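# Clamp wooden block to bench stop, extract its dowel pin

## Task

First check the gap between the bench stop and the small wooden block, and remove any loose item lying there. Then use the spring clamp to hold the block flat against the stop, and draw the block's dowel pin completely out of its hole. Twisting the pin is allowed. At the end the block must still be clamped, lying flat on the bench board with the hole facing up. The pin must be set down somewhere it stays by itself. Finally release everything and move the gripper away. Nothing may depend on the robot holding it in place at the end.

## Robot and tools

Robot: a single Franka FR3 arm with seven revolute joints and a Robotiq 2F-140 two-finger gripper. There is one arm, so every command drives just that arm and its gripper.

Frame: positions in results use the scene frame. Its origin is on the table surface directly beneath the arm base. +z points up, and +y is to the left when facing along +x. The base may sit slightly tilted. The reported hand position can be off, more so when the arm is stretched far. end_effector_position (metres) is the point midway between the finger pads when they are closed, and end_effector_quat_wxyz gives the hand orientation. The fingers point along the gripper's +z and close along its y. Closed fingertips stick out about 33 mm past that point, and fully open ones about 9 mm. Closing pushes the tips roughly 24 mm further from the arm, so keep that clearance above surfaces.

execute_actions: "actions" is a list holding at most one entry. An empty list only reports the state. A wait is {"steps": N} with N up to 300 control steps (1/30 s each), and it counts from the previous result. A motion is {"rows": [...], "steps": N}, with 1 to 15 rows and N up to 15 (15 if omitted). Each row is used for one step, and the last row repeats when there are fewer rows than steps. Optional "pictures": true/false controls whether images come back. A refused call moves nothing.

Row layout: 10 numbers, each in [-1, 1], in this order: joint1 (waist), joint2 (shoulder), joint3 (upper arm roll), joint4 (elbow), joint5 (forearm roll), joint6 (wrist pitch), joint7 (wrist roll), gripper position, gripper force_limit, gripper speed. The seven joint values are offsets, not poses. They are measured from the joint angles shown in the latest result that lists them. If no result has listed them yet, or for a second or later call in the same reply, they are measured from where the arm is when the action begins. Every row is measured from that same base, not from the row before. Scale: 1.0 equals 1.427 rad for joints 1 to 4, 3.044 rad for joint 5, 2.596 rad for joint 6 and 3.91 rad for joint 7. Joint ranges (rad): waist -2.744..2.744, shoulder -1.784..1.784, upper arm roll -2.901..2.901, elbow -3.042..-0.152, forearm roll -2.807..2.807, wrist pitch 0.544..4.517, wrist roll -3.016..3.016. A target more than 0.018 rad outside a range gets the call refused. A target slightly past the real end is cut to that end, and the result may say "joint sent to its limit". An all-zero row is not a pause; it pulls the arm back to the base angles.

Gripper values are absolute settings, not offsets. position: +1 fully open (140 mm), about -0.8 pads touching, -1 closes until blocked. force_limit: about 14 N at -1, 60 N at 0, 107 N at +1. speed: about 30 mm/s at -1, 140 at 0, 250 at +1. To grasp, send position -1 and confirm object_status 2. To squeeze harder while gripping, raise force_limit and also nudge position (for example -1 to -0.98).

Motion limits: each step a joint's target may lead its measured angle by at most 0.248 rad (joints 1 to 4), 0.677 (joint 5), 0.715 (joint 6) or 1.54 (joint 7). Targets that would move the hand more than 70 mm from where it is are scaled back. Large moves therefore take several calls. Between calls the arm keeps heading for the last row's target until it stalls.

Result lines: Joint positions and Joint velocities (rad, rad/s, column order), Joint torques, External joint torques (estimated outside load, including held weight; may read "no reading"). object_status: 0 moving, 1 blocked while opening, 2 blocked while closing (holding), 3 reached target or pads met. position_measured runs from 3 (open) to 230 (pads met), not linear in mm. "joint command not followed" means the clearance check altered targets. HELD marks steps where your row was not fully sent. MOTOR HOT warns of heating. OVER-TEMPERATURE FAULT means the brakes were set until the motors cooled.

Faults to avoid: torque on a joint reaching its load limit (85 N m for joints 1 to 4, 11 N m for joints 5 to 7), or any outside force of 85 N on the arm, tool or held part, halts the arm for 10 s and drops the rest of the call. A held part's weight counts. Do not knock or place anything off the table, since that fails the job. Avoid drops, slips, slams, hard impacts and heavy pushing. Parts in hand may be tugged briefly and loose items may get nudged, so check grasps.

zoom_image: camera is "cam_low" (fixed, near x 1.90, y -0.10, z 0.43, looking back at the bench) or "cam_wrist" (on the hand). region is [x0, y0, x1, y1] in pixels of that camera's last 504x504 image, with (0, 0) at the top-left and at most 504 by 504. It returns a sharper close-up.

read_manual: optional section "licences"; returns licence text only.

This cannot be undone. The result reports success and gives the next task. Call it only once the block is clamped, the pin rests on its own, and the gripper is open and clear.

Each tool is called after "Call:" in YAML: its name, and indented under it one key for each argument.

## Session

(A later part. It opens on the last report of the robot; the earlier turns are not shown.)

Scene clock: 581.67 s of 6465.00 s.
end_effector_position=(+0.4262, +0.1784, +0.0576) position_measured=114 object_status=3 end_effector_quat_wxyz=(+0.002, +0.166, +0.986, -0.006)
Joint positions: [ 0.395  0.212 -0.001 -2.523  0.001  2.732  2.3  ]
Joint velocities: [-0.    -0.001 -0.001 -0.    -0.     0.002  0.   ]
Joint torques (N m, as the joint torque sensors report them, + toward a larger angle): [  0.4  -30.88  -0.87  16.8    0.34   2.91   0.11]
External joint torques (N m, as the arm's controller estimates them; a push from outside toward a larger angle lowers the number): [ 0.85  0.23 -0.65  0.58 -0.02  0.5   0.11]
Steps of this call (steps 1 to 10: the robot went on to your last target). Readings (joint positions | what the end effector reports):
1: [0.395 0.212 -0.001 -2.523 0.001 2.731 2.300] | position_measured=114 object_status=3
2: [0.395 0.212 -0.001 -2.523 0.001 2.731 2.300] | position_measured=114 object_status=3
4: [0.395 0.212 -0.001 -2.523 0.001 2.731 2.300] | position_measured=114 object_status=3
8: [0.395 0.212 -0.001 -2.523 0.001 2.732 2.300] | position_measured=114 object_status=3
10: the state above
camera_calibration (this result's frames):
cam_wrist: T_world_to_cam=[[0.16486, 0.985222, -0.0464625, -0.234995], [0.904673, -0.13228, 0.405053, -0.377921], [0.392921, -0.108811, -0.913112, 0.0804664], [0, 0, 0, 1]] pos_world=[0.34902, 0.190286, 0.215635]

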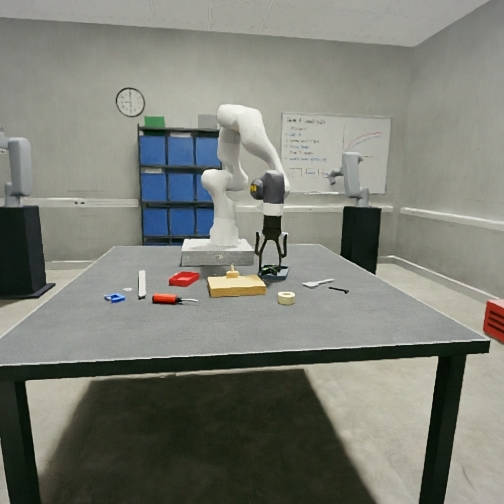

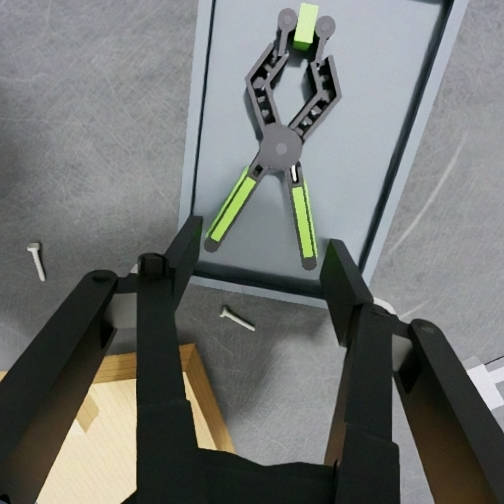

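Call:
execute_actions:
  actions:
    - {"rows": [[0,0.001,0,0.001,0,0.0015,0,0.096,0,-0.8],[0,0.003,0,0.002,0,0.003,0,0.096,0,-0.8],[0,0.005,0,0.0028,0,0.0045,0,0.096,0,-0.8],[0,0.007,0,0.0028,0,0.006,0,0.096,0,-0.8],[0,0.009,0,0.0028,0,0.0075,0,0.096,0,-0.8],[0,0.011,0,0.0028,0,0.009,0,0.096,0,-0.8],[0,0.013,0,0.0028,0,0.010,0,0.096,0,-0.8],[0,0.0145,0,0.0028,0,0.010,0,0.096,0,-0.8],[0,0.0155,0,0.0028,0,0.0095,0,0.096,0,-0.8],[0,0.0163,0,0.0028,0,0.0086,0,0.096,0,-0.8]], "steps": 15}

Call:
zoom_image:
  camera: "cam_wrist"
  region: [170, 180, 370, 310]

Scene clock: 604.57 s of 6465.00 s.
end_effector_position=(+0.4264, +0.1784, +0.0504) position_measured=117 object_status=3 end_effector_quat_wxyz=(+0.002, +0.166, +0.986, -0.006)
Joint positions: [ 0.395  0.233 -0.001 -2.52   0.001  2.75   2.3  ]
Joint velocities: [-0.001  0.002  0.     0.    -0.001  0.009  0.   ]
Joint torques (N m, as the joint torque sensors report them, + toward a larger angle): [  0.83 -31.19  -0.88  16.27   0.33   2.99   0.09]
External joint torques (N m, as the arm's controller estimates them; a push from outside toward a larger angle lowers the number): [ 1.28  0.41 -0.69  0.28 -0.01  0.56  0.09]
Steps of this call (steps 1 to 15: the robot went on to your last target; steps 16 to 90: nothing new was sent; then 19.40 s passed at rest; steps 91 to 105: all 15 steps of this action). Readings (joint positions | what the end effector reports):
91: [0.395 0.212 -0.001 -2.523 0.001 2.733 2.300] | position_measured=114 object_status=0
92: [0.395 0.212 -0.001 -2.522 0.001 2.733 2.300] | position_measured=116 object_status=0
94: [0.395 0.215 -0.001 -2.521 0.001 2.736 2.300] | position_measured=117 object_status=0
98: [0.395 0.224 -0.001 -2.520 0.001 2.746 2.300] | position_measured=117 object_status=3
105: the state above
camera_calibration (this result's frames):
cam_wrist: T_world_to_cam=[[0.164952, 0.985205, -0.046492, -0.235353], [0.904656, -0.132351, 0.405068, -0.37519], [0.392922, -0.108876, -0.913104, 0.0737749], [0, 0, 0, 1]] pos_world=[0.349252, 0.190246, 0.2084]

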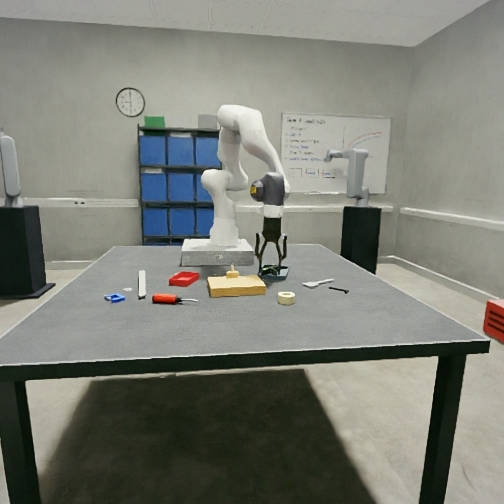

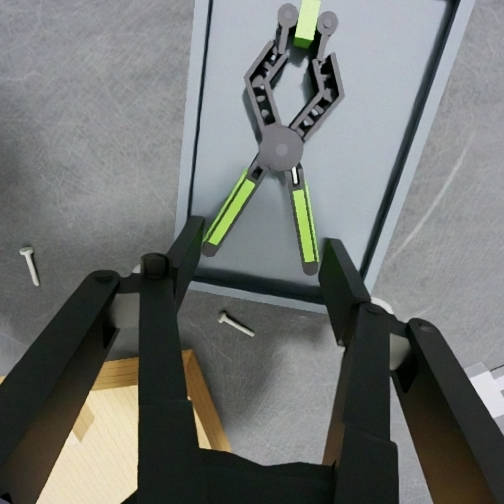

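Region (170, 180, 370, 310) of cam_wrist's 504x504 image, scaled by 2.520, with more detail than that image has; it fills the top 328 rows of this view, and the rest is white.

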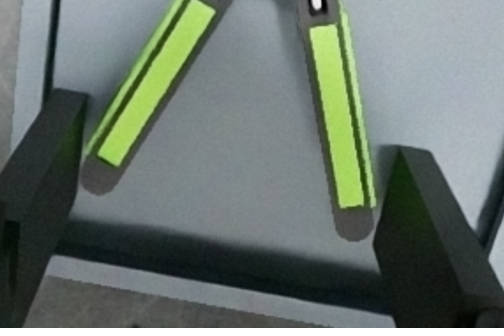

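Call:
execute_actions:
  actions:
    - {"rows": [[0,0.001,0,0.001,0,0.002,0,0.096,0,-0.8],[0,0.003,0,0.002,0,0.0035,0,0.096,0,-0.8],[0,0.005,0,0.0028,0,0.005,0,0.096,0,-0.8],[0,0.007,0,0.0028,0,0.0065,0,0.096,0,-0.8],[0,0.009,0,0.0028,0,0.008,0,0.096,0,-0.8],[0,0.011,0,0.0028,0,0.0095,0,0.096,0,-0.8],[0,0.013,0,0.0028,0,0.0105,0,0.096,0,-0.8],[0,0.015,0,0.0028,0,0.0105,0,0.096,0,-0.8],[0,0.0165,0,0.0028,0,0.010,0,0.096,0,-0.8],[0,0.0174,0,0.0028,0,0.0094,0,0.096,0,-0.8]], "steps": 15}
  pictures: false

Scene clock: 627.27 s of 6465.00 s.
end_effector_position=(+0.4265, +0.1783, +0.0425) position_measured=117 object_status=3 end_effector_quat_wxyz=(+0.002, +0.166, +0.986, -0.006)
Joint positions: [ 0.395  0.255 -0.001 -2.517  0.001  2.77   2.3  ]
Joint velocities: [-0.     0.002  0.001 -0.001 -0.001  0.011 -0.001]
Joint torques (N m, as the joint torque sensors report them, + toward a larger angle): [  0.78 -31.95  -0.77  16.16   0.32   2.99   0.13]
External joint torques (N m, as the arm's controller estimates them; a push from outside toward a larger angle lowers the number): [ 1.16 -0.07 -0.68  0.59 -0.01  0.57  0.13]
Steps of this call (steps 1 to 15: the robot went on to your last target; steps 16 to 90: nothing new was sent; then 19.20 s passed at rest; steps 91 to 105: all 15 steps of this action). Readings (joint positions | what the end effector reports):
91: [0.395 0.233 -0.001 -2.520 0.001 2.752 2.300] | position_measured=117 object_status=3
92: [0.395 0.233 -0.001 -2.520 0.001 2.753 2.300] | position_measured=117 object_status=3
94: [0.395 0.236 -0.001 -2.518 0.001 2.756 2.300] | position_measured=117 object_status=3
98: [0.395 0.245 -0.001 -2.517 0.001 2.765 2.300] | position_measured=117 object_status=3
105: the state above

Call:
execute_actions:
  actions:
    - {"rows": [[0,-0.002,0,0,0,-0.001,0,-1,0.3,-0.4],[0,-0.003,0,0,0,-0.0017,0,-1,0.3,-0.4],[0,-0.004,0,0,0,-0.0023,0,-1,0.3,-0.4],[0,-0.005,0,0,0,-0.0029,0,-1,0.3,-0.4],[0,-0.0058,0,0,0,-0.0034,0,-1,0.3,-0.4],[0,-0.0065,0,0,0,-0.0038,0,-1,0.3,-0.4],[0,-0.0072,0,0,0,-0.0042,0,-1,0.3,-0.4],[0,-0.0078,0,0,0,-0.0045,0,-1,0.3,-0.4],[0,-0.0083,0,0,0,-0.0047,0,-1,0.3,-0.4],[0,-0.0088,0,0,0,-0.0049,0,-1,0.3,-0.4],[0,-0.0092,0,0,0,-0.005,0,-1,0.3,-0.4],[0,-0.0095,0,0,0,-0.005,0,-1,0.3,-0.4],[0,-0.0098,0,0,0,-0.005,0,-1,0.3,-0.4]], "steps": 15}
  pictures: false

Call:
execute_actions:
  actions:
    - {"steps": 15}

Scene clock: 646.77 s of 6465.00 s.
end_effector_position=(+0.4279, +0.1790, +0.0472) position_measured=188 object_status=0 end_effector_quat_wxyz=(+0.003, +0.166, +0.986, -0.005)
Joint positions: [ 0.395  0.244 -0.001 -2.517  0.001  2.762  2.3  ]
Joint velocities: [ 0.    -0.005  0.001 -0.001 -0.001 -0.009  0.   ]
Joint torques (N m, as the joint torque sensors report them, + toward a larger angle): [  0.87 -34.03  -1.1   15.44   0.29   2.08   0.15]
External joint torques (N m, as the arm's controller estimates them; a push from outside toward a larger angle lowers the number): [ 1.21 -2.78 -1.03 -0.03 -0.04 -0.28  0.15]
Steps of this call (steps 1 to 15: the robot went on to your last target; steps 16 to 90: nothing new was sent; then 16.00 s passed at rest; steps 91 to 105: all 15 steps of this action). Readings (joint positions | what the end effector reports):
91: [0.395 0.255 -0.001 -2.517 0.001 2.772 2.300] | position_measured=117 object_status=0
92: [0.395 0.255 -0.001 -2.517 0.001 2.772 2.300] | position_measured=120 object_status=0
94: [0.395 0.252 -0.001 -2.517 0.001 2.770 2.300] | position_measured=131 object_status=0
98: [0.395 0.248 -0.001 -2.517 0.001 2.766 2.300] | position_measured=152 object_status=0
105: the state above

Scene clock: 647.27 s of 6465.00 s.
end_effector_position=(+0.4280, +0.1790, +0.0476) position_measured=206 object_status=2 end_effector_quat_wxyz=(+0.003, +0.166, +0.986, -0.005)
Joint positions: [ 0.395  0.243 -0.001 -2.517  0.001  2.761  2.3  ]
Joint velocities: [-0.     0.     0.    -0.002 -0.001 -0.001 -0.001]
Joint torques (N m, as the joint torque sensors report them, + toward a larger angle): [  1.04 -33.46  -0.77  15.2    0.34   2.04   0.14]
External joint torques (N m, as the arm's controller estimates them; a push from outside toward a larger angle lowers the number): [ 1.4  -1.85 -0.68 -0.48  0.01 -0.37  0.14]
Steps of this call (steps 1 to 15: the robot went on to your last target). Readings (joint positions | what the end effector reports):
1: [0.395 0.243 -0.001 -2.517 0.001 2.762 2.300] | position_measured=193 object_status=0
2: [0.395 0.243 -0.001 -2.517 0.001 2.761 2.300] | position_measured=198 object_status=0
4: [0.395 0.243 -0.001 -2.517 0.001 2.761 2.300] | position_measured=206 object_status=0
8: [0.395 0.243 -0.001 -2.517 0.001 2.761 2.300] | position_measured=206 object_status=0
15: the state above
The arm was judged still, so your last target was given up. Only a new action makes it travel on or press farther. Fingers that are still opening or closing keep moving.
camera_calibration (this result's frames):
cam_wrist: T_world_to_cam=[[0.165068, 0.985276, -0.0445345, -0.236519], [0.903271, -0.132889, 0.407973, -0.374893], [0.396048, -0.10757, -0.911907, 0.06908], [0, 0, 0, 1]] pos_world=[0.350312, 0.190648, 0.205408]

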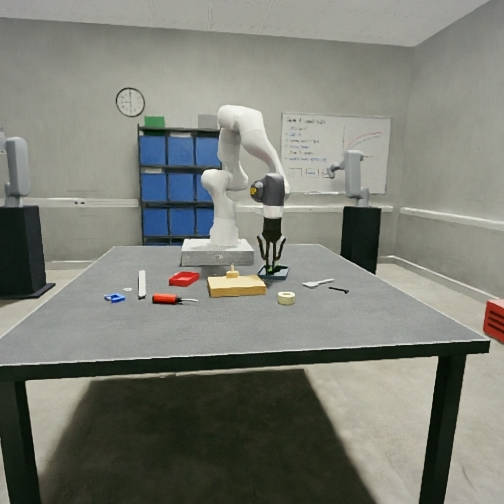

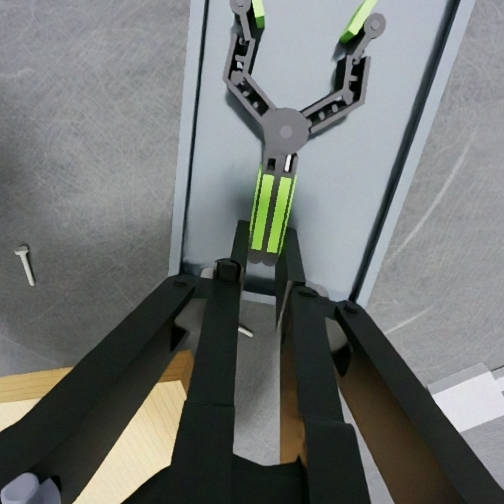

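Call:
execute_actions:
  actions:
    - {"rows": [[0,-0.004,0,0,0,-0.005,0,-1,0.3,-0.4],[0,-0.012,0,0,0,-0.012,0,-1,0.3,-0.4],[0,-0.022,0,0,0,-0.019,0,-1,0.3,-0.4],[0,-0.032,0,0,0,-0.025,0,-1,0.3,-0.4],[0,-0.040,0,0,0,-0.031,0,-1,0.3,-0.4],[0,-0.0445,0,0.004,0,-0.039,0,-1,0.3,-0.4],[0,-0.0445,0,0.015,0,-0.050,0,-1,0.3,-0.4],[0,-0.0445,0,0.033,0,-0.064,0,-1,0.3,-0.4],[-0.005,-0.0445,0,0.056,0,-0.080,-0.02,-1,0.3,-0.4],[-0.018,-0.0445,0,0.082,0,-0.096,-0.06,-1,0.3,-0.4],[-0.036,-0.0445,0,0.108,0,-0.110,-0.12,-1,0.3,-0.4],[-0.057,-0.0445,0,0.133,0,-0.122,-0.20,-1,0.3,-0.4],[-0.078,-0.0445,0,0.155,0,-0.130,-0.30,-1,0.3,-0.4],[-0.097,-0.0445,0,0.173,0,-0.132,-0.42,-1,0.3,-0.4],[-0.1116,-0.0445,0,0.1865,0,-0.1284,-0.5483,-1,0.3,-0.4]], "steps": 15}
  pictures: false

Call:
execute_actions:
  actions:
    - {"steps": 55}

Scene clock: 753.77 s of 6465.00 s.
end_effector_position=(+0.5043, +0.1604, +0.1269) position_measured=206 object_status=2 end_effector_quat_wxyz=(+0.009, -0.047, +0.999, -0.003)
Joint positions: [ 0.298  0.184  0.006 -2.312  0.001  2.512  1.781]
Joint velocities: [-0.737 -0.054 -0.06   0.822 -0.001 -0.454 -4.586]
Joint torques (N m, as the joint torque sensors report them, + toward a larger angle): [  0.14 -35.68  -1.96  16.25   0.49   1.27  -1.13]
External joint torques (N m, as the arm's controller estimates them; a push from outside toward a larger angle lowers the number): [ 0.36 -3.37 -1.33  1.72 -0.02 -0.36 -1.16]
Steps of this call (steps 1 to 90: nothing new was sent; then 103.00 s passed at rest; steps 91 to 105: all 15 steps of this action). Readings (joint positions | what the end effector reports):
91: [0.395 0.242 -0.001 -2.517 0.001 2.760 2.300] | position_measured=206 object_status=2
92: [0.395 0.240 -0.001 -2.518 0.001 2.755 2.300] | position_measured=206 object_status=2
94: [0.395 0.227 -0.001 -2.519 0.001 2.739 2.300] | position_measured=206 object_status=2
98: [0.395 0.191 -0.001 -2.503 0.001 2.685 2.300] | position_measured=206 object_status=2
105: the state above

Scene clock: 755.60 s of 6465.00 s.
end_effector_position=(+0.5230, +0.1262, +0.1467) position_measured=206 object_status=2 end_effector_quat_wxyz=(+0.003, +0.731, -0.683, +0.005)
Joint positions: [ 0.235  0.177 -0.002 -2.253  0.001  2.43   0.166]
Joint velocities: [-0.002  0.001  0.    -0.001 -0.    -0.    -0.014]
Joint torques (N m, as the joint torque sensors report them, + toward a larger angle): [  1.51 -34.44  -0.05  21.53   0.52   2.32  -0.17]
External joint torques (N m, as the arm's controller estimates them; a push from outside toward a larger angle lowers the number): [ 1.93 -0.05  0.18  0.87  0.   -0.15 -0.17]
Steps of this call (steps 1 to 55: the robot went on to your last target). Readings (joint positions | what the end effector reports):
1: [0.276 0.181 0.003 -2.288 0.001 2.499 1.625] | position_measured=206 object_status=2
2: [0.259 0.178 -0.001 -2.273 0.001 2.488 1.475] | position_measured=206 object_status=2
4: [0.239 0.175 -0.006 -2.257 0.001 2.471 1.216] | position_measured=206 object_status=2
8: [0.234 0.176 -0.005 -2.253 0.001 2.449 0.842] | position_measured=206 object_status=2
55: the state above
camera_calibration (this result's frames):
cam_wrist: T_world_to_cam=[[-0.971594, -0.233975, -0.0355189, 0.551297], [-0.228924, 0.891152, 0.391718, -0.0428765], [-0.0599995, 0.388721, -0.9194, 0.293064], [0, 0, 0, 1]] pos_world=[0.543405, 0.0532789, 0.30582]

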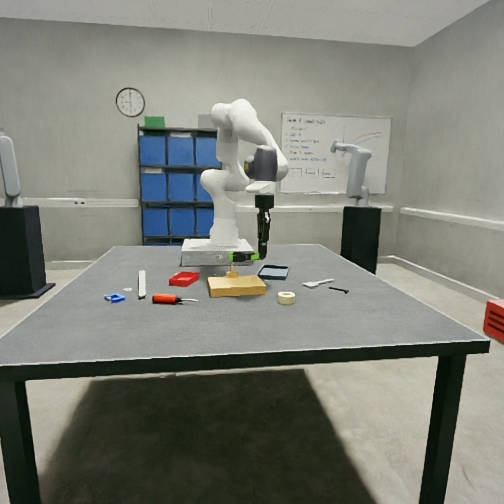

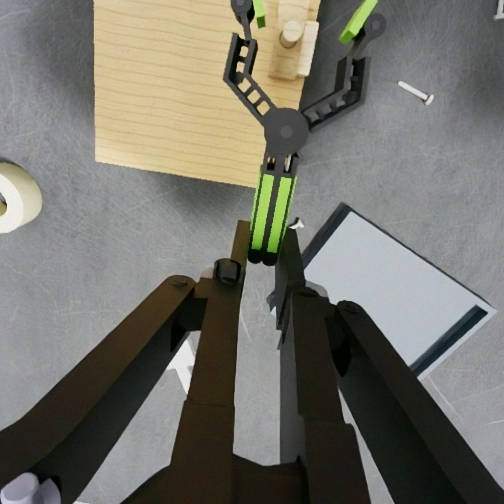

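Call:
execute_actions:
  actions: []

Scene clock: 793.63 s of 6465.00 s.
end_effector_position=(+0.5230, +0.1263, +0.1467) position_measured=206 object_status=2 end_effector_quat_wxyz=(+0.003, +0.732, -0.681, +0.005)
Joint positions: [ 0.235  0.177 -0.002 -2.253  0.001  2.43   0.162]
Joint velocities: [ 0.    -0.    -0.    -0.001 -0.001  0.    -0.   ]
Joint torques (N m, as the joint torque sensors report them, + toward a larger angle): [  1.57 -34.52   0.17  21.39   0.55   2.32  -0.18]
External joint torques (N m, as the arm's controller estimates them; a push from outside toward a larger angle lowers the number): [ 2.02  0.01  0.42  0.61  0.03 -0.17 -0.18]
Steps of this call (steps 1 to 30: the robot went on to your last target; steps 31 to 90: nothing new was sent; then 35.03 s passed at rest). Readings (joint positions | what the end effector reports):
1: [0.235 0.177 -0.002 -2.253 0.001 2.430 0.166] | position_measured=206 object_status=2
2: [0.235 0.177 -0.002 -2.253 0.001 2.430 0.165] | position_measured=206 object_status=2
4: [0.235 0.177 -0.002 -2.253 0.001 2.430 0.165] | position_measured=206 object_status=2
8: [0.235 0.177 -0.002 -2.253 0.001 2.430 0.164] | position_measured=206 object_status=2
90: the state above
The arm was judged still, so your last target was given up. Only a new action makes it travel on or press farther. Fingers that are still opening or closing keep moving.
camera_calibration (this result's frames):
cam_wrist: T_world_to_cam=[[-0.970656, -0.237849, -0.0354077, 0.551272], [-0.232433, 0.890239, 0.391725, -0.0409561], [-0.0616503, 0.388461, -0.919401, 0.293951], [0, 0, 0, 1]] pos_world=[0.543698, 0.0533918, 0.305822]

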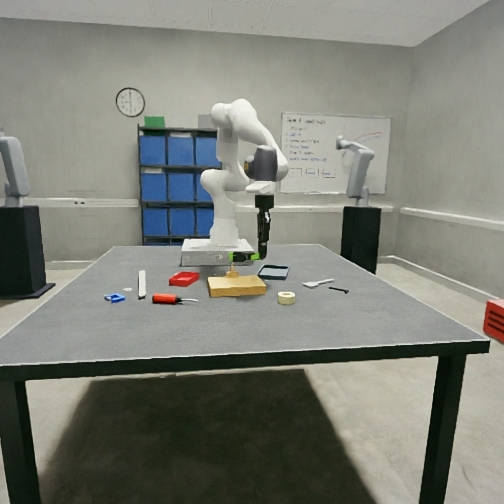

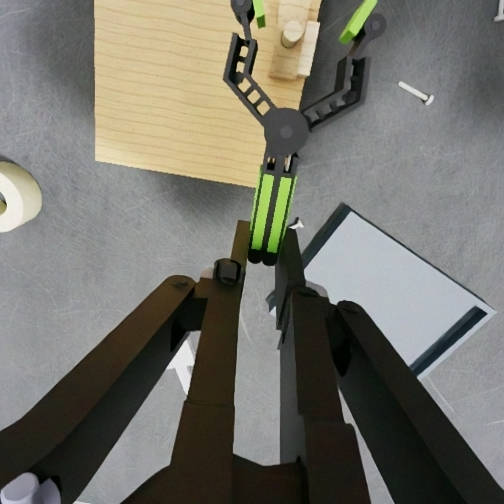

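Call:
execute_actions:
  actions:
    - {"rows": [[0,0.002,0,-0.0004,0,0.002,0,-1,0.3,0],[0,0.005,0,-0.0009,0,0.0045,0,-1,0.3,0],[0,0.009,0,-0.0016,0,0.0075,0,-1,0.3,0],[0,0.013,0,-0.0023,0,0.011,0,-1,0.3,0],[0,0.018,0,-0.0032,0,0.0145,0,-1,0.3,0],[0,0.023,0,-0.004,0,0.018,0,-1,0.3,0],[0,0.028,0,-0.0049,0,0.0215,0,-1,0.3,0],[0,0.033,0,-0.0058,0,0.025,0,-1,0.3,0],[0,0.038,0,-0.0067,0,0.028,0,-1,0.3,0],[0,0.042,0,-0.0074,0,0.031,0,-1,0.3,0],[0,0.045,0,-0.008,0,0.033,0,-1,0.3,0],[0,0.048,0,-0.0085,0,0.0345,0,-1,0.3,0],[0,0.050,0,-0.0088,0,0.035,0,-1,0.3,0],[0,0.0515,0,-0.0091,0,0.0345,0,-1,0.3,0],[0,0.0521,0,-0.0092,0,0.034,0,-1,0.3,0]], "steps": 15}
  pictures: false

Call:
execute_actions:
  actions:
    - {"steps": 20}

Scene clock: 828.30 s of 6465.00 s.
end_effector_position=(+0.5198, +0.1250, +0.1113) position_measured=206 object_status=2 end_effector_quat_wxyz=(+0.007, +0.732, -0.681, +0.002)
Joint positions: [ 0.235  0.246 -0.002 -2.265  0.001  2.5    0.162]
Joint velocities: [ 0.002  0.088 -0.001 -0.02  -0.001  0.085 -0.001]
Joint torques (N m, as the joint torque sensors report them, + toward a larger angle): [  0.66 -37.43  -1.08  20.39   0.47   3.24   0.11]
External joint torques (N m, as the arm's controller estimates them; a push from outside toward a larger angle lowers the number): [ 1.03  0.11 -0.97 -0.3   0.    0.63  0.11]
Steps of this call (steps 1 to 90: nothing new was sent; then 31.17 s passed at rest; steps 91 to 105: all 15 steps of this action). Readings (joint positions | what the end effector reports):
91: [0.235 0.178 -0.002 -2.253 0.001 2.430 0.162] | position_measured=206 object_status=2
92: [0.235 0.178 -0.002 -2.253 0.001 2.432 0.162] | position_measured=206 object_status=2
94: [0.235 0.183 -0.002 -2.253 0.001 2.438 0.162] | position_measured=206 object_status=2
98: [0.235 0.206 -0.002 -2.256 0.001 2.461 0.162] | position_measured=206 object_status=2
105: the state above

Scene clock: 828.97 s of 6465.00 s.
end_effector_position=(+0.5227, +0.1257, +0.1098) position_measured=206 object_status=2 end_effector_quat_wxyz=(+0.003, +0.732, -0.681, +0.005)
Joint positions: [ 0.235  0.251 -0.002 -2.266  0.001  2.515  0.162]
Joint velocities: [ 0.001  0.001 -0.001  0.001 -0.001  0.002 -0.001]
Joint torques (N m, as the joint torque sensors report them, + toward a larger angle): [  0.89 -36.28  -1.08  19.41   0.47   2.95   0.11]
External joint torques (N m, as the arm's controller estimates them; a push from outside toward a larger angle lowers the number): [ 1.27 -0.56 -0.96 -0.26  0.    0.46  0.11]
Steps of this call (steps 1 to 20: the robot went on to your last target). Readings (joint positions | what the end effector reports):
1: [0.235 0.248 -0.002 -2.265 0.001 2.503 0.162] | position_measured=206 object_status=2
2: [0.235 0.250 -0.002 -2.266 0.001 2.505 0.162] | position_measured=206 object_status=2
4: [0.235 0.251 -0.002 -2.266 0.001 2.508 0.162] | position_measured=206 object_status=2
8: [0.235 0.251 -0.002 -2.266 0.001 2.512 0.162] | position_measured=206 object_status=2
20: the state above
camera_calibration (this result's frames):
cam_wrist: T_world_to_cam=[[-0.970681, -0.237875, -0.0345615, 0.549424], [-0.232142, 0.8904, 0.391534, -0.0262159], [-0.0623625, 0.388077, -0.919515, 0.260682], [0, 0, 0, 1]] pos_world=[0.543486, 0.0528721, 0.268954]

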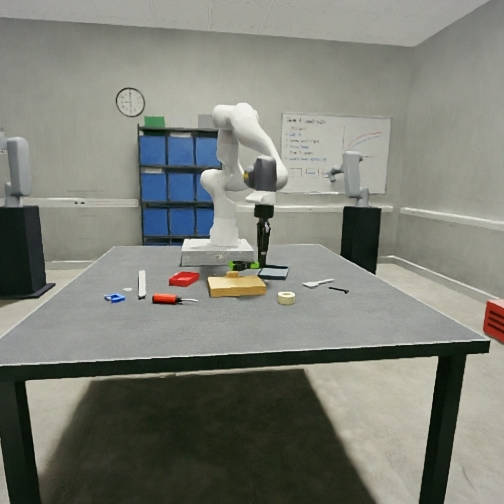

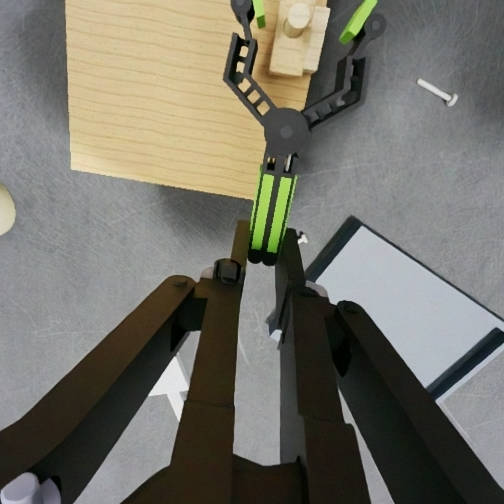

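Call:
zoom_image:
  camera: "cam_wrist"
  region: [200, 0, 400, 140]

Region (200, 0, 400, 140) of cam_wrist's 504x504 image, scaled by 2.520, with more detail than that image has; it fills the top 353 rows of this view, and the rest is white.

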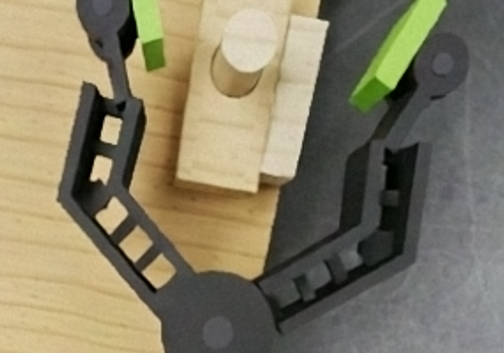

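Call:
execute_actions:
  actions:
    - {"rows": [[0.001,0.001,0,-0.0002,0,0.002,0.0005,-1,0.3,0],[0.002,0.003,0,-0.0004,0,0.0045,0.001,-1,0.3,0],[0.003,0.006,0,-0.0006,0,0.007,0.0015,-1,0.3,0],[0.004,0.009,0,-0.0008,0,0.010,0.002,-1,0.3,0],[0.0047,0.013,0,-0.001,0,0.013,0.002,-1,0.3,0],[0.0047,0.017,0,-0.0012,0,0.016,0.002,-1,0.3,0],[0.0047,0.021,0,-0.0014,0,0.019,0.002,-1,0.3,0],[0.0047,0.025,0,-0.0016,0,0.022,0.002,-1,0.3,0],[0.0047,0.029,0,-0.0018,0,0.0245,0.002,-1,0.3,0],[0.0047,0.033,0,-0.002,0,0.0265,0.002,-1,0.3,0],[0.0047,0.036,0,-0.002,0,0.028,0.002,-1,0.3,0],[0.0047,0.039,0,-0.002,0,0.028,0.002,-1,0.3,0],[0.0047,0.041,0,-0.002,0,0.027,0.002,-1,0.3,0],[0.0047,0.0425,0,-0.002,0,0.026,0.002,-1,0.3,0],[0.0047,0.043,0,-0.002,0,0.0248,0.002,-1,0.3,0]], "steps": 15}
  pictures: false

Call:
execute_actions:
  actions:
    - {"steps": 20}

Call:
zoom_image:
  camera: "cam_wrist"
  region: [200, 0, 400, 140]

Scene clock: 885.43 s of 6465.00 s.
end_effector_position=(+0.5216, +0.1280, +0.0842) position_measured=206 object_status=2 end_effector_quat_wxyz=(+0.004, +0.734, -0.680, +0.005)
Joint positions: [ 0.24   0.306 -0.002 -2.268  0.001  2.571  0.163]
Joint velocities: [-0.     0.086  0.001 -0.009  0.     0.029  0.002]
Joint torques (N m, as the joint torque sensors report them, + toward a larger angle): [  1.58 -38.75  -0.65  18.64   0.43   3.12   0.52]
External joint torques (N m, as the arm's controller estimates them; a push from outside toward a larger angle lowers the number): [ 1.99 -0.5  -0.56 -0.94 -0.01  0.51  0.52]
Steps of this call (steps 1 to 15: the robot went on to your last target; steps 16 to 90: nothing new was sent; then 52.97 s passed at rest; steps 91 to 105: all 15 steps of this action). Readings (joint positions | what the end effector reports):
91: [0.235 0.251 -0.002 -2.266 0.001 2.516 0.162] | position_measured=206 object_status=2
92: [0.235 0.251 -0.002 -2.266 0.001 2.517 0.162] | position_measured=206 object_status=2
94: [0.237 0.254 -0.002 -2.266 0.001 2.523 0.162] | position_measured=206 object_status=2
98: [0.240 0.271 -0.002 -2.266 0.001 2.542 0.163] | position_measured=206 object_status=2
105: the state above

Scene clock: 886.10 s of 6465.00 s.
end_effector_position=(+0.5215, +0.1280, +0.0819) position_measured=206 object_status=2 end_effector_quat_wxyz=(+0.004, +0.733, -0.680, +0.005)
Joint positions: [ 0.24   0.31  -0.002 -2.268  0.001  2.577  0.164]
Joint velocities: [ 0.    -0.001 -0.001 -0.    -0.001  0.001 -0.001]
Joint torques (N m, as the joint torque sensors report them, + toward a larger angle): [  1.56 -36.83  -0.94  18.43   0.39   3.06   0.42]
External joint torques (N m, as the arm's controller estimates them; a push from outside toward a larger angle lowers the number): [ 2.09 -0.12 -0.73 -0.37 -0.05  0.57  0.42]
Steps of this call (steps 1 to 15: the robot went on to your last target; steps 16 to 20: nothing new was sent). Readings (joint positions | what the end effector reports):
1: [0.240 0.308 -0.002 -2.268 0.001 2.572 0.163] | position_measured=206 object_status=2
2: [0.240 0.309 -0.002 -2.268 0.001 2.572 0.163] | position_measured=206 object_status=2
4: [0.240 0.310 -0.002 -2.268 0.001 2.574 0.164] | position_measured=206 object_status=2
8: [0.240 0.310 -0.002 -2.268 0.001 2.575 0.164] | position_measured=206 object_status=2
20: the state above
The arm was judged still, so your last target was given up. Only a new action makes it travel on or press farther. Fingers that are still opening or closing keep moving.
camera_calibration (this result's frames):
cam_wrist: T_world_to_cam=[[-0.969828, -0.241507, -0.0332887, 0.547816], [-0.234992, 0.889719, 0.391381, -0.0160423], [-0.0649038, 0.387395, -0.919626, 0.235493], [0, 0, 0, 1]] pos_world=[0.542802, 0.055346, 0.24108]

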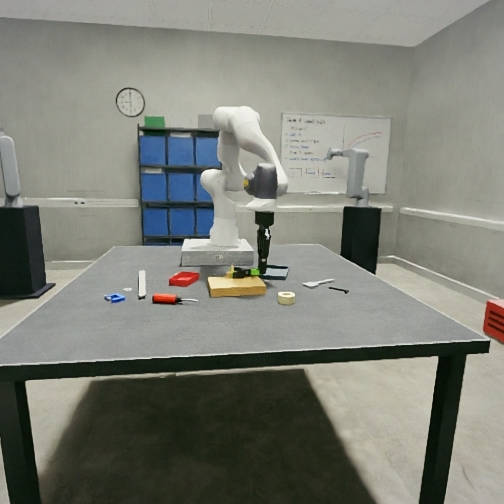

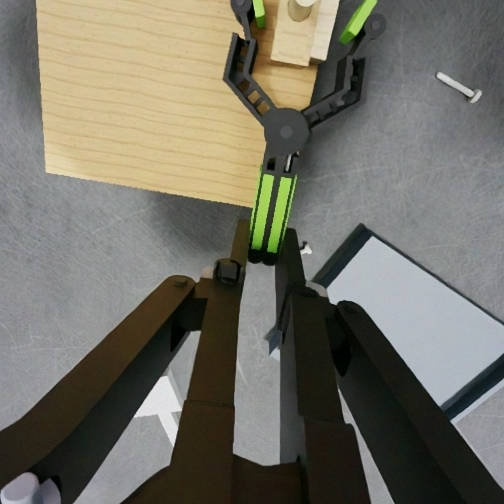

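Region (200, 0, 400, 140) of cam_wrist's 504x504 image, scaled by 2.520, with more detail than that image has; it fills the top 353 rows of this view, and the rest is white.

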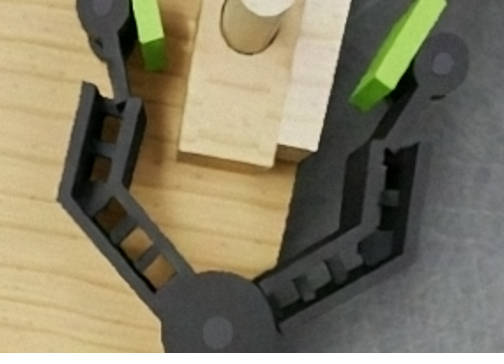

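Call:
execute_actions:
  actions:
    - {"rows": [[0.0005,0.001,0,0,0,0.001,0,-1,0.3,0],[0.001,0.002,0,0,0,0.002,0,-1,0.3,0],[0.0015,0.003,0,0,0,0.003,0,-1,0.3,0],[0.002,0.004,0,0,0,0.004,0,-1,0.3,0],[0.002,0.005,0,0,0,0.0045,0,-1,0.3,0],[0.002,0.006,0,0,0,0.005,0,-1,0.3,0],[0.002,0.007,0,0,0,0.005,0,-1,0.3,0],[0.002,0.0078,0,0,0,0.005,0,-1,0.3,0]], "steps": 15}

Call:
zoom_image:
  camera: "cam_low"
  region: [195, 235, 295, 305]

Scene clock: 902.77 s of 6465.00 s.
end_effector_position=(+0.5214, +0.1288, +0.0780) position_measured=206 object_status=2 end_effector_quat_wxyz=(+0.004, +0.734, -0.679, +0.005)
Joint positions: [ 0.242  0.319 -0.002 -2.268  0.001  2.586  0.164]
Joint velocities: [ 0.001 -0.    -0.001 -0.     0.001  0.006 -0.001]
Joint torques (N m, as the joint torque sensors report them, + toward a larger angle): [  1.61 -36.6   -0.9   18.42   0.42   3.01   0.1 ]
External joint torques (N m, as the arm's controller estimates them; a push from outside toward a larger angle lowers the number): [ 2.03  0.27 -0.8  -0.26 -0.01  0.52  0.1 ]
Steps of this call (steps 1 to 90: nothing new was sent; then 13.17 s passed at rest; steps 91 to 105: all 15 steps of this action). Readings (joint positions | what the end effector reports):
91: [0.241 0.310 -0.002 -2.268 0.001 2.577 0.164] | position_measured=206 object_status=2
92: [0.241 0.311 -0.002 -2.268 0.001 2.577 0.164] | position_measured=206 object_status=2
94: [0.241 0.312 -0.002 -2.268 0.001 2.579 0.164] | position_measured=206 object_status=2
98: [0.242 0.317 -0.002 -2.268 0.001 2.583 0.164] | position_measured=206 object_status=2
105: the state above
camera_calibration (this result's frames):
cam_wrist: T_world_to_cam=[[-0.969462, -0.242904, -0.0337931, 0.547825], [-0.236471, 0.889342, 0.391347, -0.0143975], [-0.0650062, 0.387387, -0.919623, 0.231676], [0, 0, 0, 1]] pos_world=[0.542751, 0.0561251, 0.237201]

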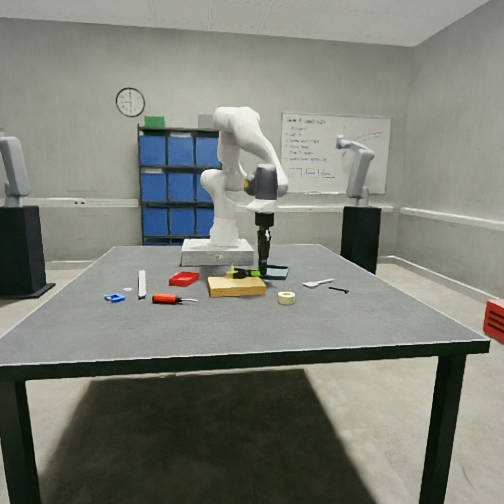

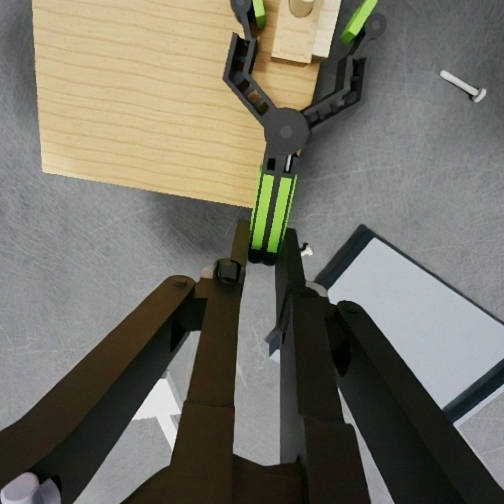

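Region (195, 235, 295, 305) of cam_low's 504x504 image, scaled by 5.040, with more detail than that image has; it fills the top 353 rows of this view, and the rest is white.

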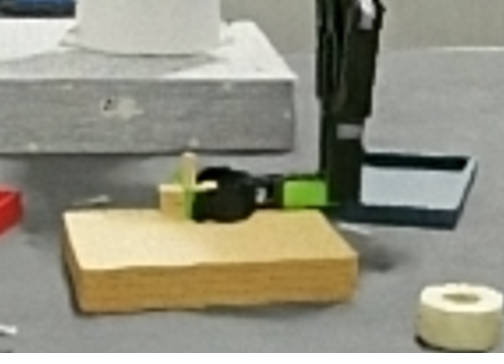

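Call:
execute_actions:
  actions:
    - {"rows": [[0,0.001,0,0,0,0.0005,0,0.15,0.3,-0.8],[0,0.002,0,0,0,0.001,0,0.15,0.3,-0.8],[0,0.0025,0,0,0,0.0015,0,0.15,0.3,-0.8],[0,0.003,0,0,0,0.002,0,0.15,0.3,-0.8],[0,0.0033,0,0,0,0.002,0,0.15,0.3,-0.8],[0,0.0036,0,0,0,0.002,0,0.15,0.3,-0.8],[0,0.0039,0,0,0,0.0022,0,0.15,0.3,-0.8],[0,0.0042,0,0,0,0.0024,0,0.15,0.3,-0.8],[0,0.0045,0,0,0,0.0026,0,0.15,0.3,-0.8],[0,0.0048,0,0,0,0.0028,0,0.15,0.3,-0.8],[0,0.0052,0,0,0,0.003,0,0.15,0.3,-0.8],[0,0.0056,0,0,0,0.0032,0,0.15,0.3,-0.8],[0,0.006,0,0,0,0.0034,0,0.15,0.3,-0.8],[0,0.0064,0,0,0,0.0036,0,0.15,0.3,-0.8],[0,0.0068,0,0,0,0.0038,0,0.15,0.3,-0.8]], "steps": 15}
  pictures: false

Call:
execute_actions:
  actions:
    - {"steps": 25}

Call:
zoom_image:
  camera: "cam_wrist"
  region: [160, 0, 420, 260]

Scene clock: 932.97 s of 6465.00 s.
end_effector_position=(+0.5215, +0.1287, +0.0756) position_measured=167 object_status=0 end_effector_quat_wxyz=(+0.004, +0.734, -0.679, +0.005)
Joint positions: [ 0.242  0.325 -0.002 -2.268  0.001  2.591  0.164]
Joint velocities: [ 0.001  0.022  0.003  0.001 -0.001  0.011 -0.   ]
Joint torques (N m, as the joint torque sensors report them, + toward a larger angle): [  1.   -36.19  -0.92  18.25   0.41   2.92   0.15]
External joint torques (N m, as the arm's controller estimates them; a push from outside toward a larger angle lowers the number): [ 1.21  0.59 -1.04 -0.14  0.    0.44  0.15]
Steps of this call (steps 1 to 15: the robot went on to your last target; steps 16 to 90: nothing new was sent; then 26.70 s passed at rest; steps 91 to 105: all 15 steps of this action). Readings (joint positions | what the end effector reports):
91: [0.242 0.319 -0.002 -2.268 0.001 2.587 0.164] | position_measured=206 object_status=0
92: [0.242 0.319 -0.002 -2.268 0.001 2.587 0.164] | position_measured=206 object_status=0
94: [0.242 0.320 -0.002 -2.268 0.001 2.587 0.164] | position_measured=198 object_status=0
98: [0.242 0.322 -0.002 -2.268 0.001 2.588 0.164] | position_measured=187 object_status=0
105: the state above

Scene clock: 933.80 s of 6465.00 s.
end_effector_position=(+0.5214, +0.1287, +0.0746) position_measured=110 object_status=0 end_effector_quat_wxyz=(+0.004, +0.734, -0.679, +0.005)
Joint positions: [ 0.242  0.327 -0.002 -2.268  0.001  2.593  0.164]
Joint velocities: [ 0.001  0.001  0.    -0.002 -0.001  0.001 -0.001]
Joint torques (N m, as the joint torque sensors report them, + toward a larger angle): [  1.07 -36.6   -0.84  18.28   0.4    2.96   0.11]
External joint torques (N m, as the arm's controller estimates them; a push from outside toward a larger angle lowers the number): [ 1.42  0.25 -0.83 -0.17 -0.02  0.48  0.11]
Steps of this call (steps 1 to 15: the robot went on to your last target; steps 16 to 25: nothing new was sent). Readings (joint positions | what the end effector reports):
1: [0.242 0.325 -0.002 -2.268 0.001 2.592 0.164] | position_measured=164 object_status=0
2: [0.242 0.326 -0.002 -2.268 0.001 2.592 0.164] | position_measured=161 object_status=0
4: [0.242 0.326 -0.002 -2.268 0.001 2.592 0.164] | position_measured=156 object_status=0
8: [0.242 0.327 -0.002 -2.268 0.001 2.593 0.164] | position_measured=144 object_status=0
25: the state above
The arm was judged still, so your last target was given up. Only a new action makes it travel on or press farther. Fingers that are still opening or closing keep moving.
camera_calibration (this result's frames):
cam_wrist: T_world_to_cam=[[-0.969464, -0.242893, -0.0338103, 0.54764], [-0.236469, 0.889352, 0.391325, -0.0130268], [-0.0649807, 0.387371, -0.919631, 0.228582], [0, 0, 0, 1]] pos_world=[0.54269, 0.0560572, 0.233825]

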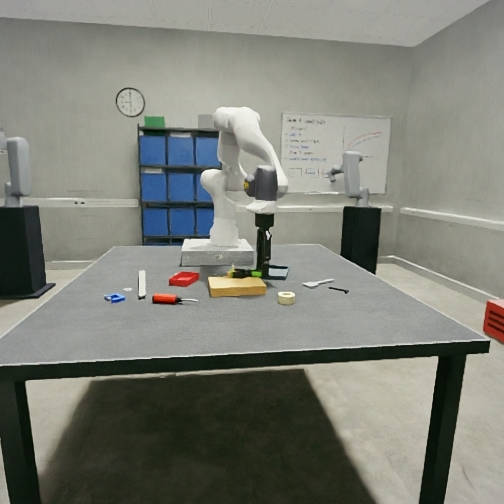

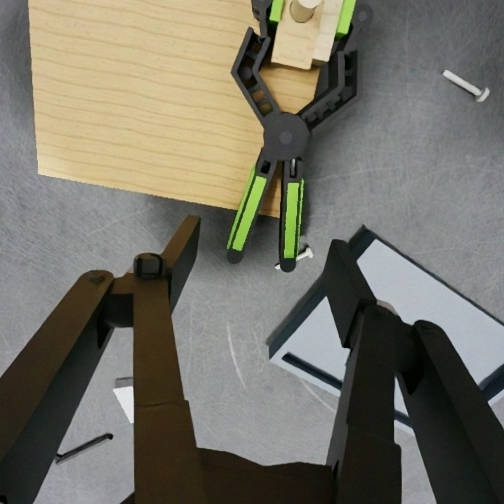

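Region (160, 0, 420, 260) of cam_wrist's 504x504 image, scaled by 1.938, with more detail than that image has.

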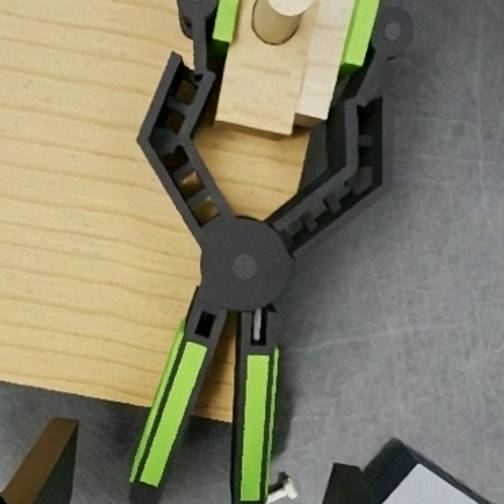

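Call:
execute_actions:
  actions:
    - {"rows": [[0,-0.003,0,0.0003,0,-0.003,0,0.15,0.3,0],[0,-0.008,0,0.0007,0,-0.007,0,0.15,0.3,0],[0,-0.014,0,0.0012,0,-0.012,0,0.15,0.3,0],[0,-0.021,0,0.0018,0,-0.017,0,0.15,0.3,0],[0,-0.029,0,0.0025,0,-0.023,0,0.15,0.3,0],[0,-0.037,0,0.0032,0,-0.029,0,0.15,0.3,0],[0,-0.045,0,0.004,0,-0.035,0,0.15,0.3,0],[-0.004,-0.053,0,0.0047,0,-0.040,0,0.15,0.3,0],[-0.010,-0.061,0,0.0054,0,-0.045,0,0.15,0.3,0],[-0.018,-0.068,0,0.006,0,-0.049,0,0.15,0.3,0],[-0.028,-0.074,0,0.0066,0,-0.052,0,0.15,0.3,0],[-0.040,-0.079,0,0.0071,0,-0.054,0,0.15,0.3,0],[-0.053,-0.083,0,0.0075,0,-0.055,0,0.15,0.3,0],[-0.067,-0.086,0,0.0078,0,-0.054,0,-0.5,0.3,-0.3],[-0.082,-0.0877,0,0.008,0,-0.053,0,-0.5,0.3,-0.3]], "steps": 15}
  pictures: false

Scene clock: 977.83 s of 6465.00 s.
end_effector_position=(+0.5333, +0.0962, +0.1305) position_measured=114 object_status=0 end_effector_quat_wxyz=(-0.002, +0.711, -0.703, +0.008)
Joint positions: [ 0.172  0.213  0.002 -2.258  0.001  2.481  0.164]
Joint velocities: [-0.543 -0.166 -0.014  0.027 -0.001 -0.127 -0.   ]
Joint torques (N m, as the joint torque sensors report them, + toward a larger angle): [ -1.68 -34.97  -2.56  19.08   0.5    1.96   0.14]
External joint torques (N m, as the arm's controller estimates them; a push from outside toward a larger angle lowers the number): [-0.31 -2.96 -0.26  0.53 -0.08 -0.29  0.14]
Steps of this call (steps 1 to 90: nothing new was sent; then 40.53 s passed at rest; steps 91 to 105: all 15 steps of this action). Readings (joint positions | what the end effector reports):
91: [0.242 0.327 -0.002 -2.268 0.001 2.593 0.164] | position_measured=110 object_status=3
92: [0.242 0.325 -0.002 -2.268 0.001 2.590 0.164] | position_measured=110 object_status=3
94: [0.242 0.317 -0.002 -2.268 0.001 2.580 0.164] | position_measured=110 object_status=3
98: [0.242 0.280 -0.002 -2.267 0.001 2.542 0.164] | position_measured=110 object_status=3
105: the state above

Call:
execute_actions:
  actions:
    - {"rows": [[-0.035,-0.0077,-0.0028,0.0012,0,-0.010,0,-0.5,0.3,-0.3],[-0.039,-0.0077,-0.0028,0.0012,0,-0.010,0,-0.5,0.3,-0.3],[-0.044,-0.0077,-0.0028,0.0012,0,-0.010,0,-0.5,0.3,-0.3],[-0.051,-0.0077,-0.0028,0.0012,0,-0.010,0,-0.5,0.3,-0.3],[-0.059,-0.0077,-0.0028,0.0012,0,-0.010,0,-0.5,0.3,-0.3],[-0.067,-0.0077,-0.0028,0.0012,0,-0.010,0,-0.5,0.3,-0.3],[-0.075,-0.0077,-0.0028,0.0012,0,-0.010,0,-0.5,0.3,-0.3],[-0.083,-0.0077,-0.0028,0.0012,0,-0.010,0,-0.5,0.3,-0.3],[-0.091,-0.0077,-0.0028,0.0012,0,-0.010,0,-0.5,0.3,-0.3],[-0.098,-0.0077,-0.0028,0.0012,0,-0.010,0,-0.5,0.3,-0.3],[-0.104,-0.0077,-0.0028,0.0012,0,-0.010,0,-0.5,0.3,-0.3],[-0.109,-0.0077,-0.0028,0.0012,0,-0.010,0,-0.5,0.3,-0.3],[-0.112,-0.0077,-0.0028,0.0012,0,-0.010,0,-0.5,0.3,-0.3],[-0.1135,-0.0077,-0.0028,0.0012,0,-0.010,0,-0.5,0.3,-0.3],[-0.1145,-0.0077,-0.0028,0.0012,0,-0.010,0,-0.5,0.3,-0.3]], "steps": 15}
  pictures: false

Call:
execute_actions:
  actions:
    - {"steps": 15}

Call:
zoom_image:
  camera: "cam_wrist"
  region: [170, 120, 370, 320]

Scene clock: 1000.43 s of 6465.00 s.
end_effector_position=(+0.5379, +0.0093, +0.1353) position_measured=192 object_status=3 end_effector_quat_wxyz=(-0.003, -0.653, +0.758, -0.005)
Joint positions: [ 0.017  0.203 -0.003 -2.256  0.001  2.458  0.164]
Joint velocities: [-0.138  0.001 -0.014  0.001 -0.001 -0.002 -0.001]
Joint torques (N m, as the joint torque sensors report them, + toward a larger angle): [  2.11 -36.85   0.69  20.1    0.47   2.3    0.13]
External joint torques (N m, as the arm's controller estimates them; a push from outside toward a larger angle lowers the number): [-0.18 -2.11 -1.62 -0.18  0.04 -0.17  0.13]
Steps of this call (steps 1 to 30: the robot went on to your last target; steps 31 to 90: nothing new was sent; then 19.10 s passed at rest; steps 91 to 105: all 15 steps of this action). Readings (joint positions | what the end effector reports):
91: [0.124 0.203 -0.004 -2.256 0.001 2.458 0.164] | position_measured=192 object_status=3
92: [0.123 0.203 -0.003 -2.256 0.001 2.458 0.164] | position_measured=192 object_status=3
94: [0.117 0.203 -0.001 -2.256 0.001 2.458 0.164] | position_measured=192 object_status=3
98: [0.082 0.203 0.000 -2.256 0.001 2.458 0.164] | position_measured=192 object_status=3
105: the state above

Scene clock: 1000.93 s of 6465.00 s.
end_effector_position=(+0.5379, +0.0053, +0.1354) position_measured=192 object_status=3 end_effector_quat_wxyz=(-0.003, -0.650, +0.760, -0.005)
Joint positions: [ 0.01   0.203 -0.003 -2.256  0.001  2.458  0.164]
Joint velocities: [ 0.001 -0.001  0.001 -0.    -0.     0.001 -0.   ]
Joint torques (N m, as the joint torque sensors report them, + toward a larger angle): [  0.42 -36.73  -0.06  20.3    0.52   2.29   0.14]
External joint torques (N m, as the arm's controller estimates them; a push from outside toward a larger angle lowers the number): [ 0.71 -1.81  0.02 -0.15  0.02 -0.21  0.14]
Steps of this call (steps 1 to 15: the robot went on to your last target). Readings (joint positions | what the end effector reports):
1: [0.013 0.203 -0.003 -2.256 0.001 2.458 0.164] | position_measured=192 object_status=3
2: [0.011 0.203 -0.003 -2.256 0.001 2.458 0.164] | position_measured=192 object_status=3
4: [0.010 0.203 -0.003 -2.256 0.001 2.458 0.164] | position_measured=192 object_status=3
8: [0.010 0.203 -0.003 -2.256 0.001 2.458 0.164] | position_measured=192 object_status=3
15: the state above
The arm was judged still, so your last target was given up. Only a new action makes it travel on or press farther. Fingers that are still opening or closing keep moving.
camera_calibration (this result's frames):
cam_wrist: T_world_to_cam=[[-0.99925, -0.0120352, -0.0367961, 0.550965], [-0.0255076, 0.919656, 0.391896, -0.0368829], [0.0291232, 0.39254, -0.919274, 0.282588], [0, 0, 0, 1]] pos_world=[0.541381, -0.0703765, 0.294503]

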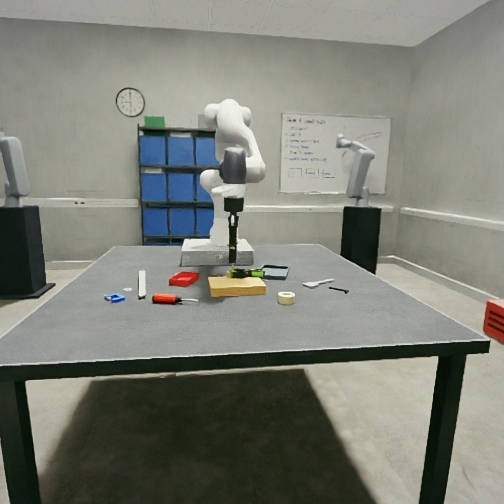

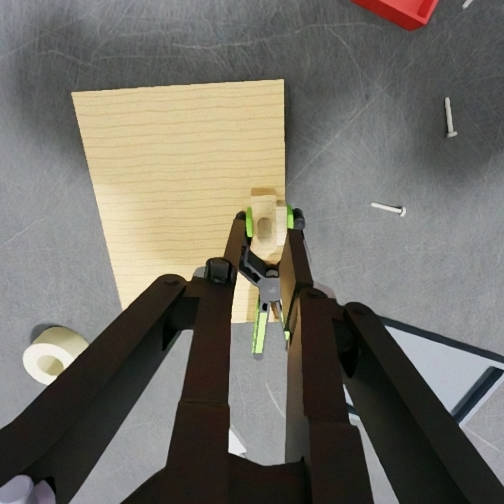

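Region (170, 120, 370, 320) of cam_wrist's 504x504 image, scaled by 2.520, with more detail than that image has.

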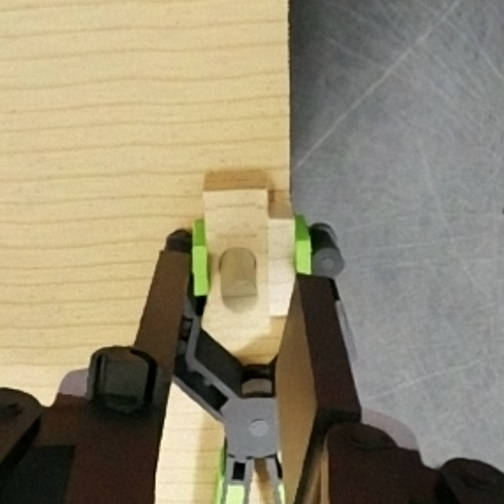

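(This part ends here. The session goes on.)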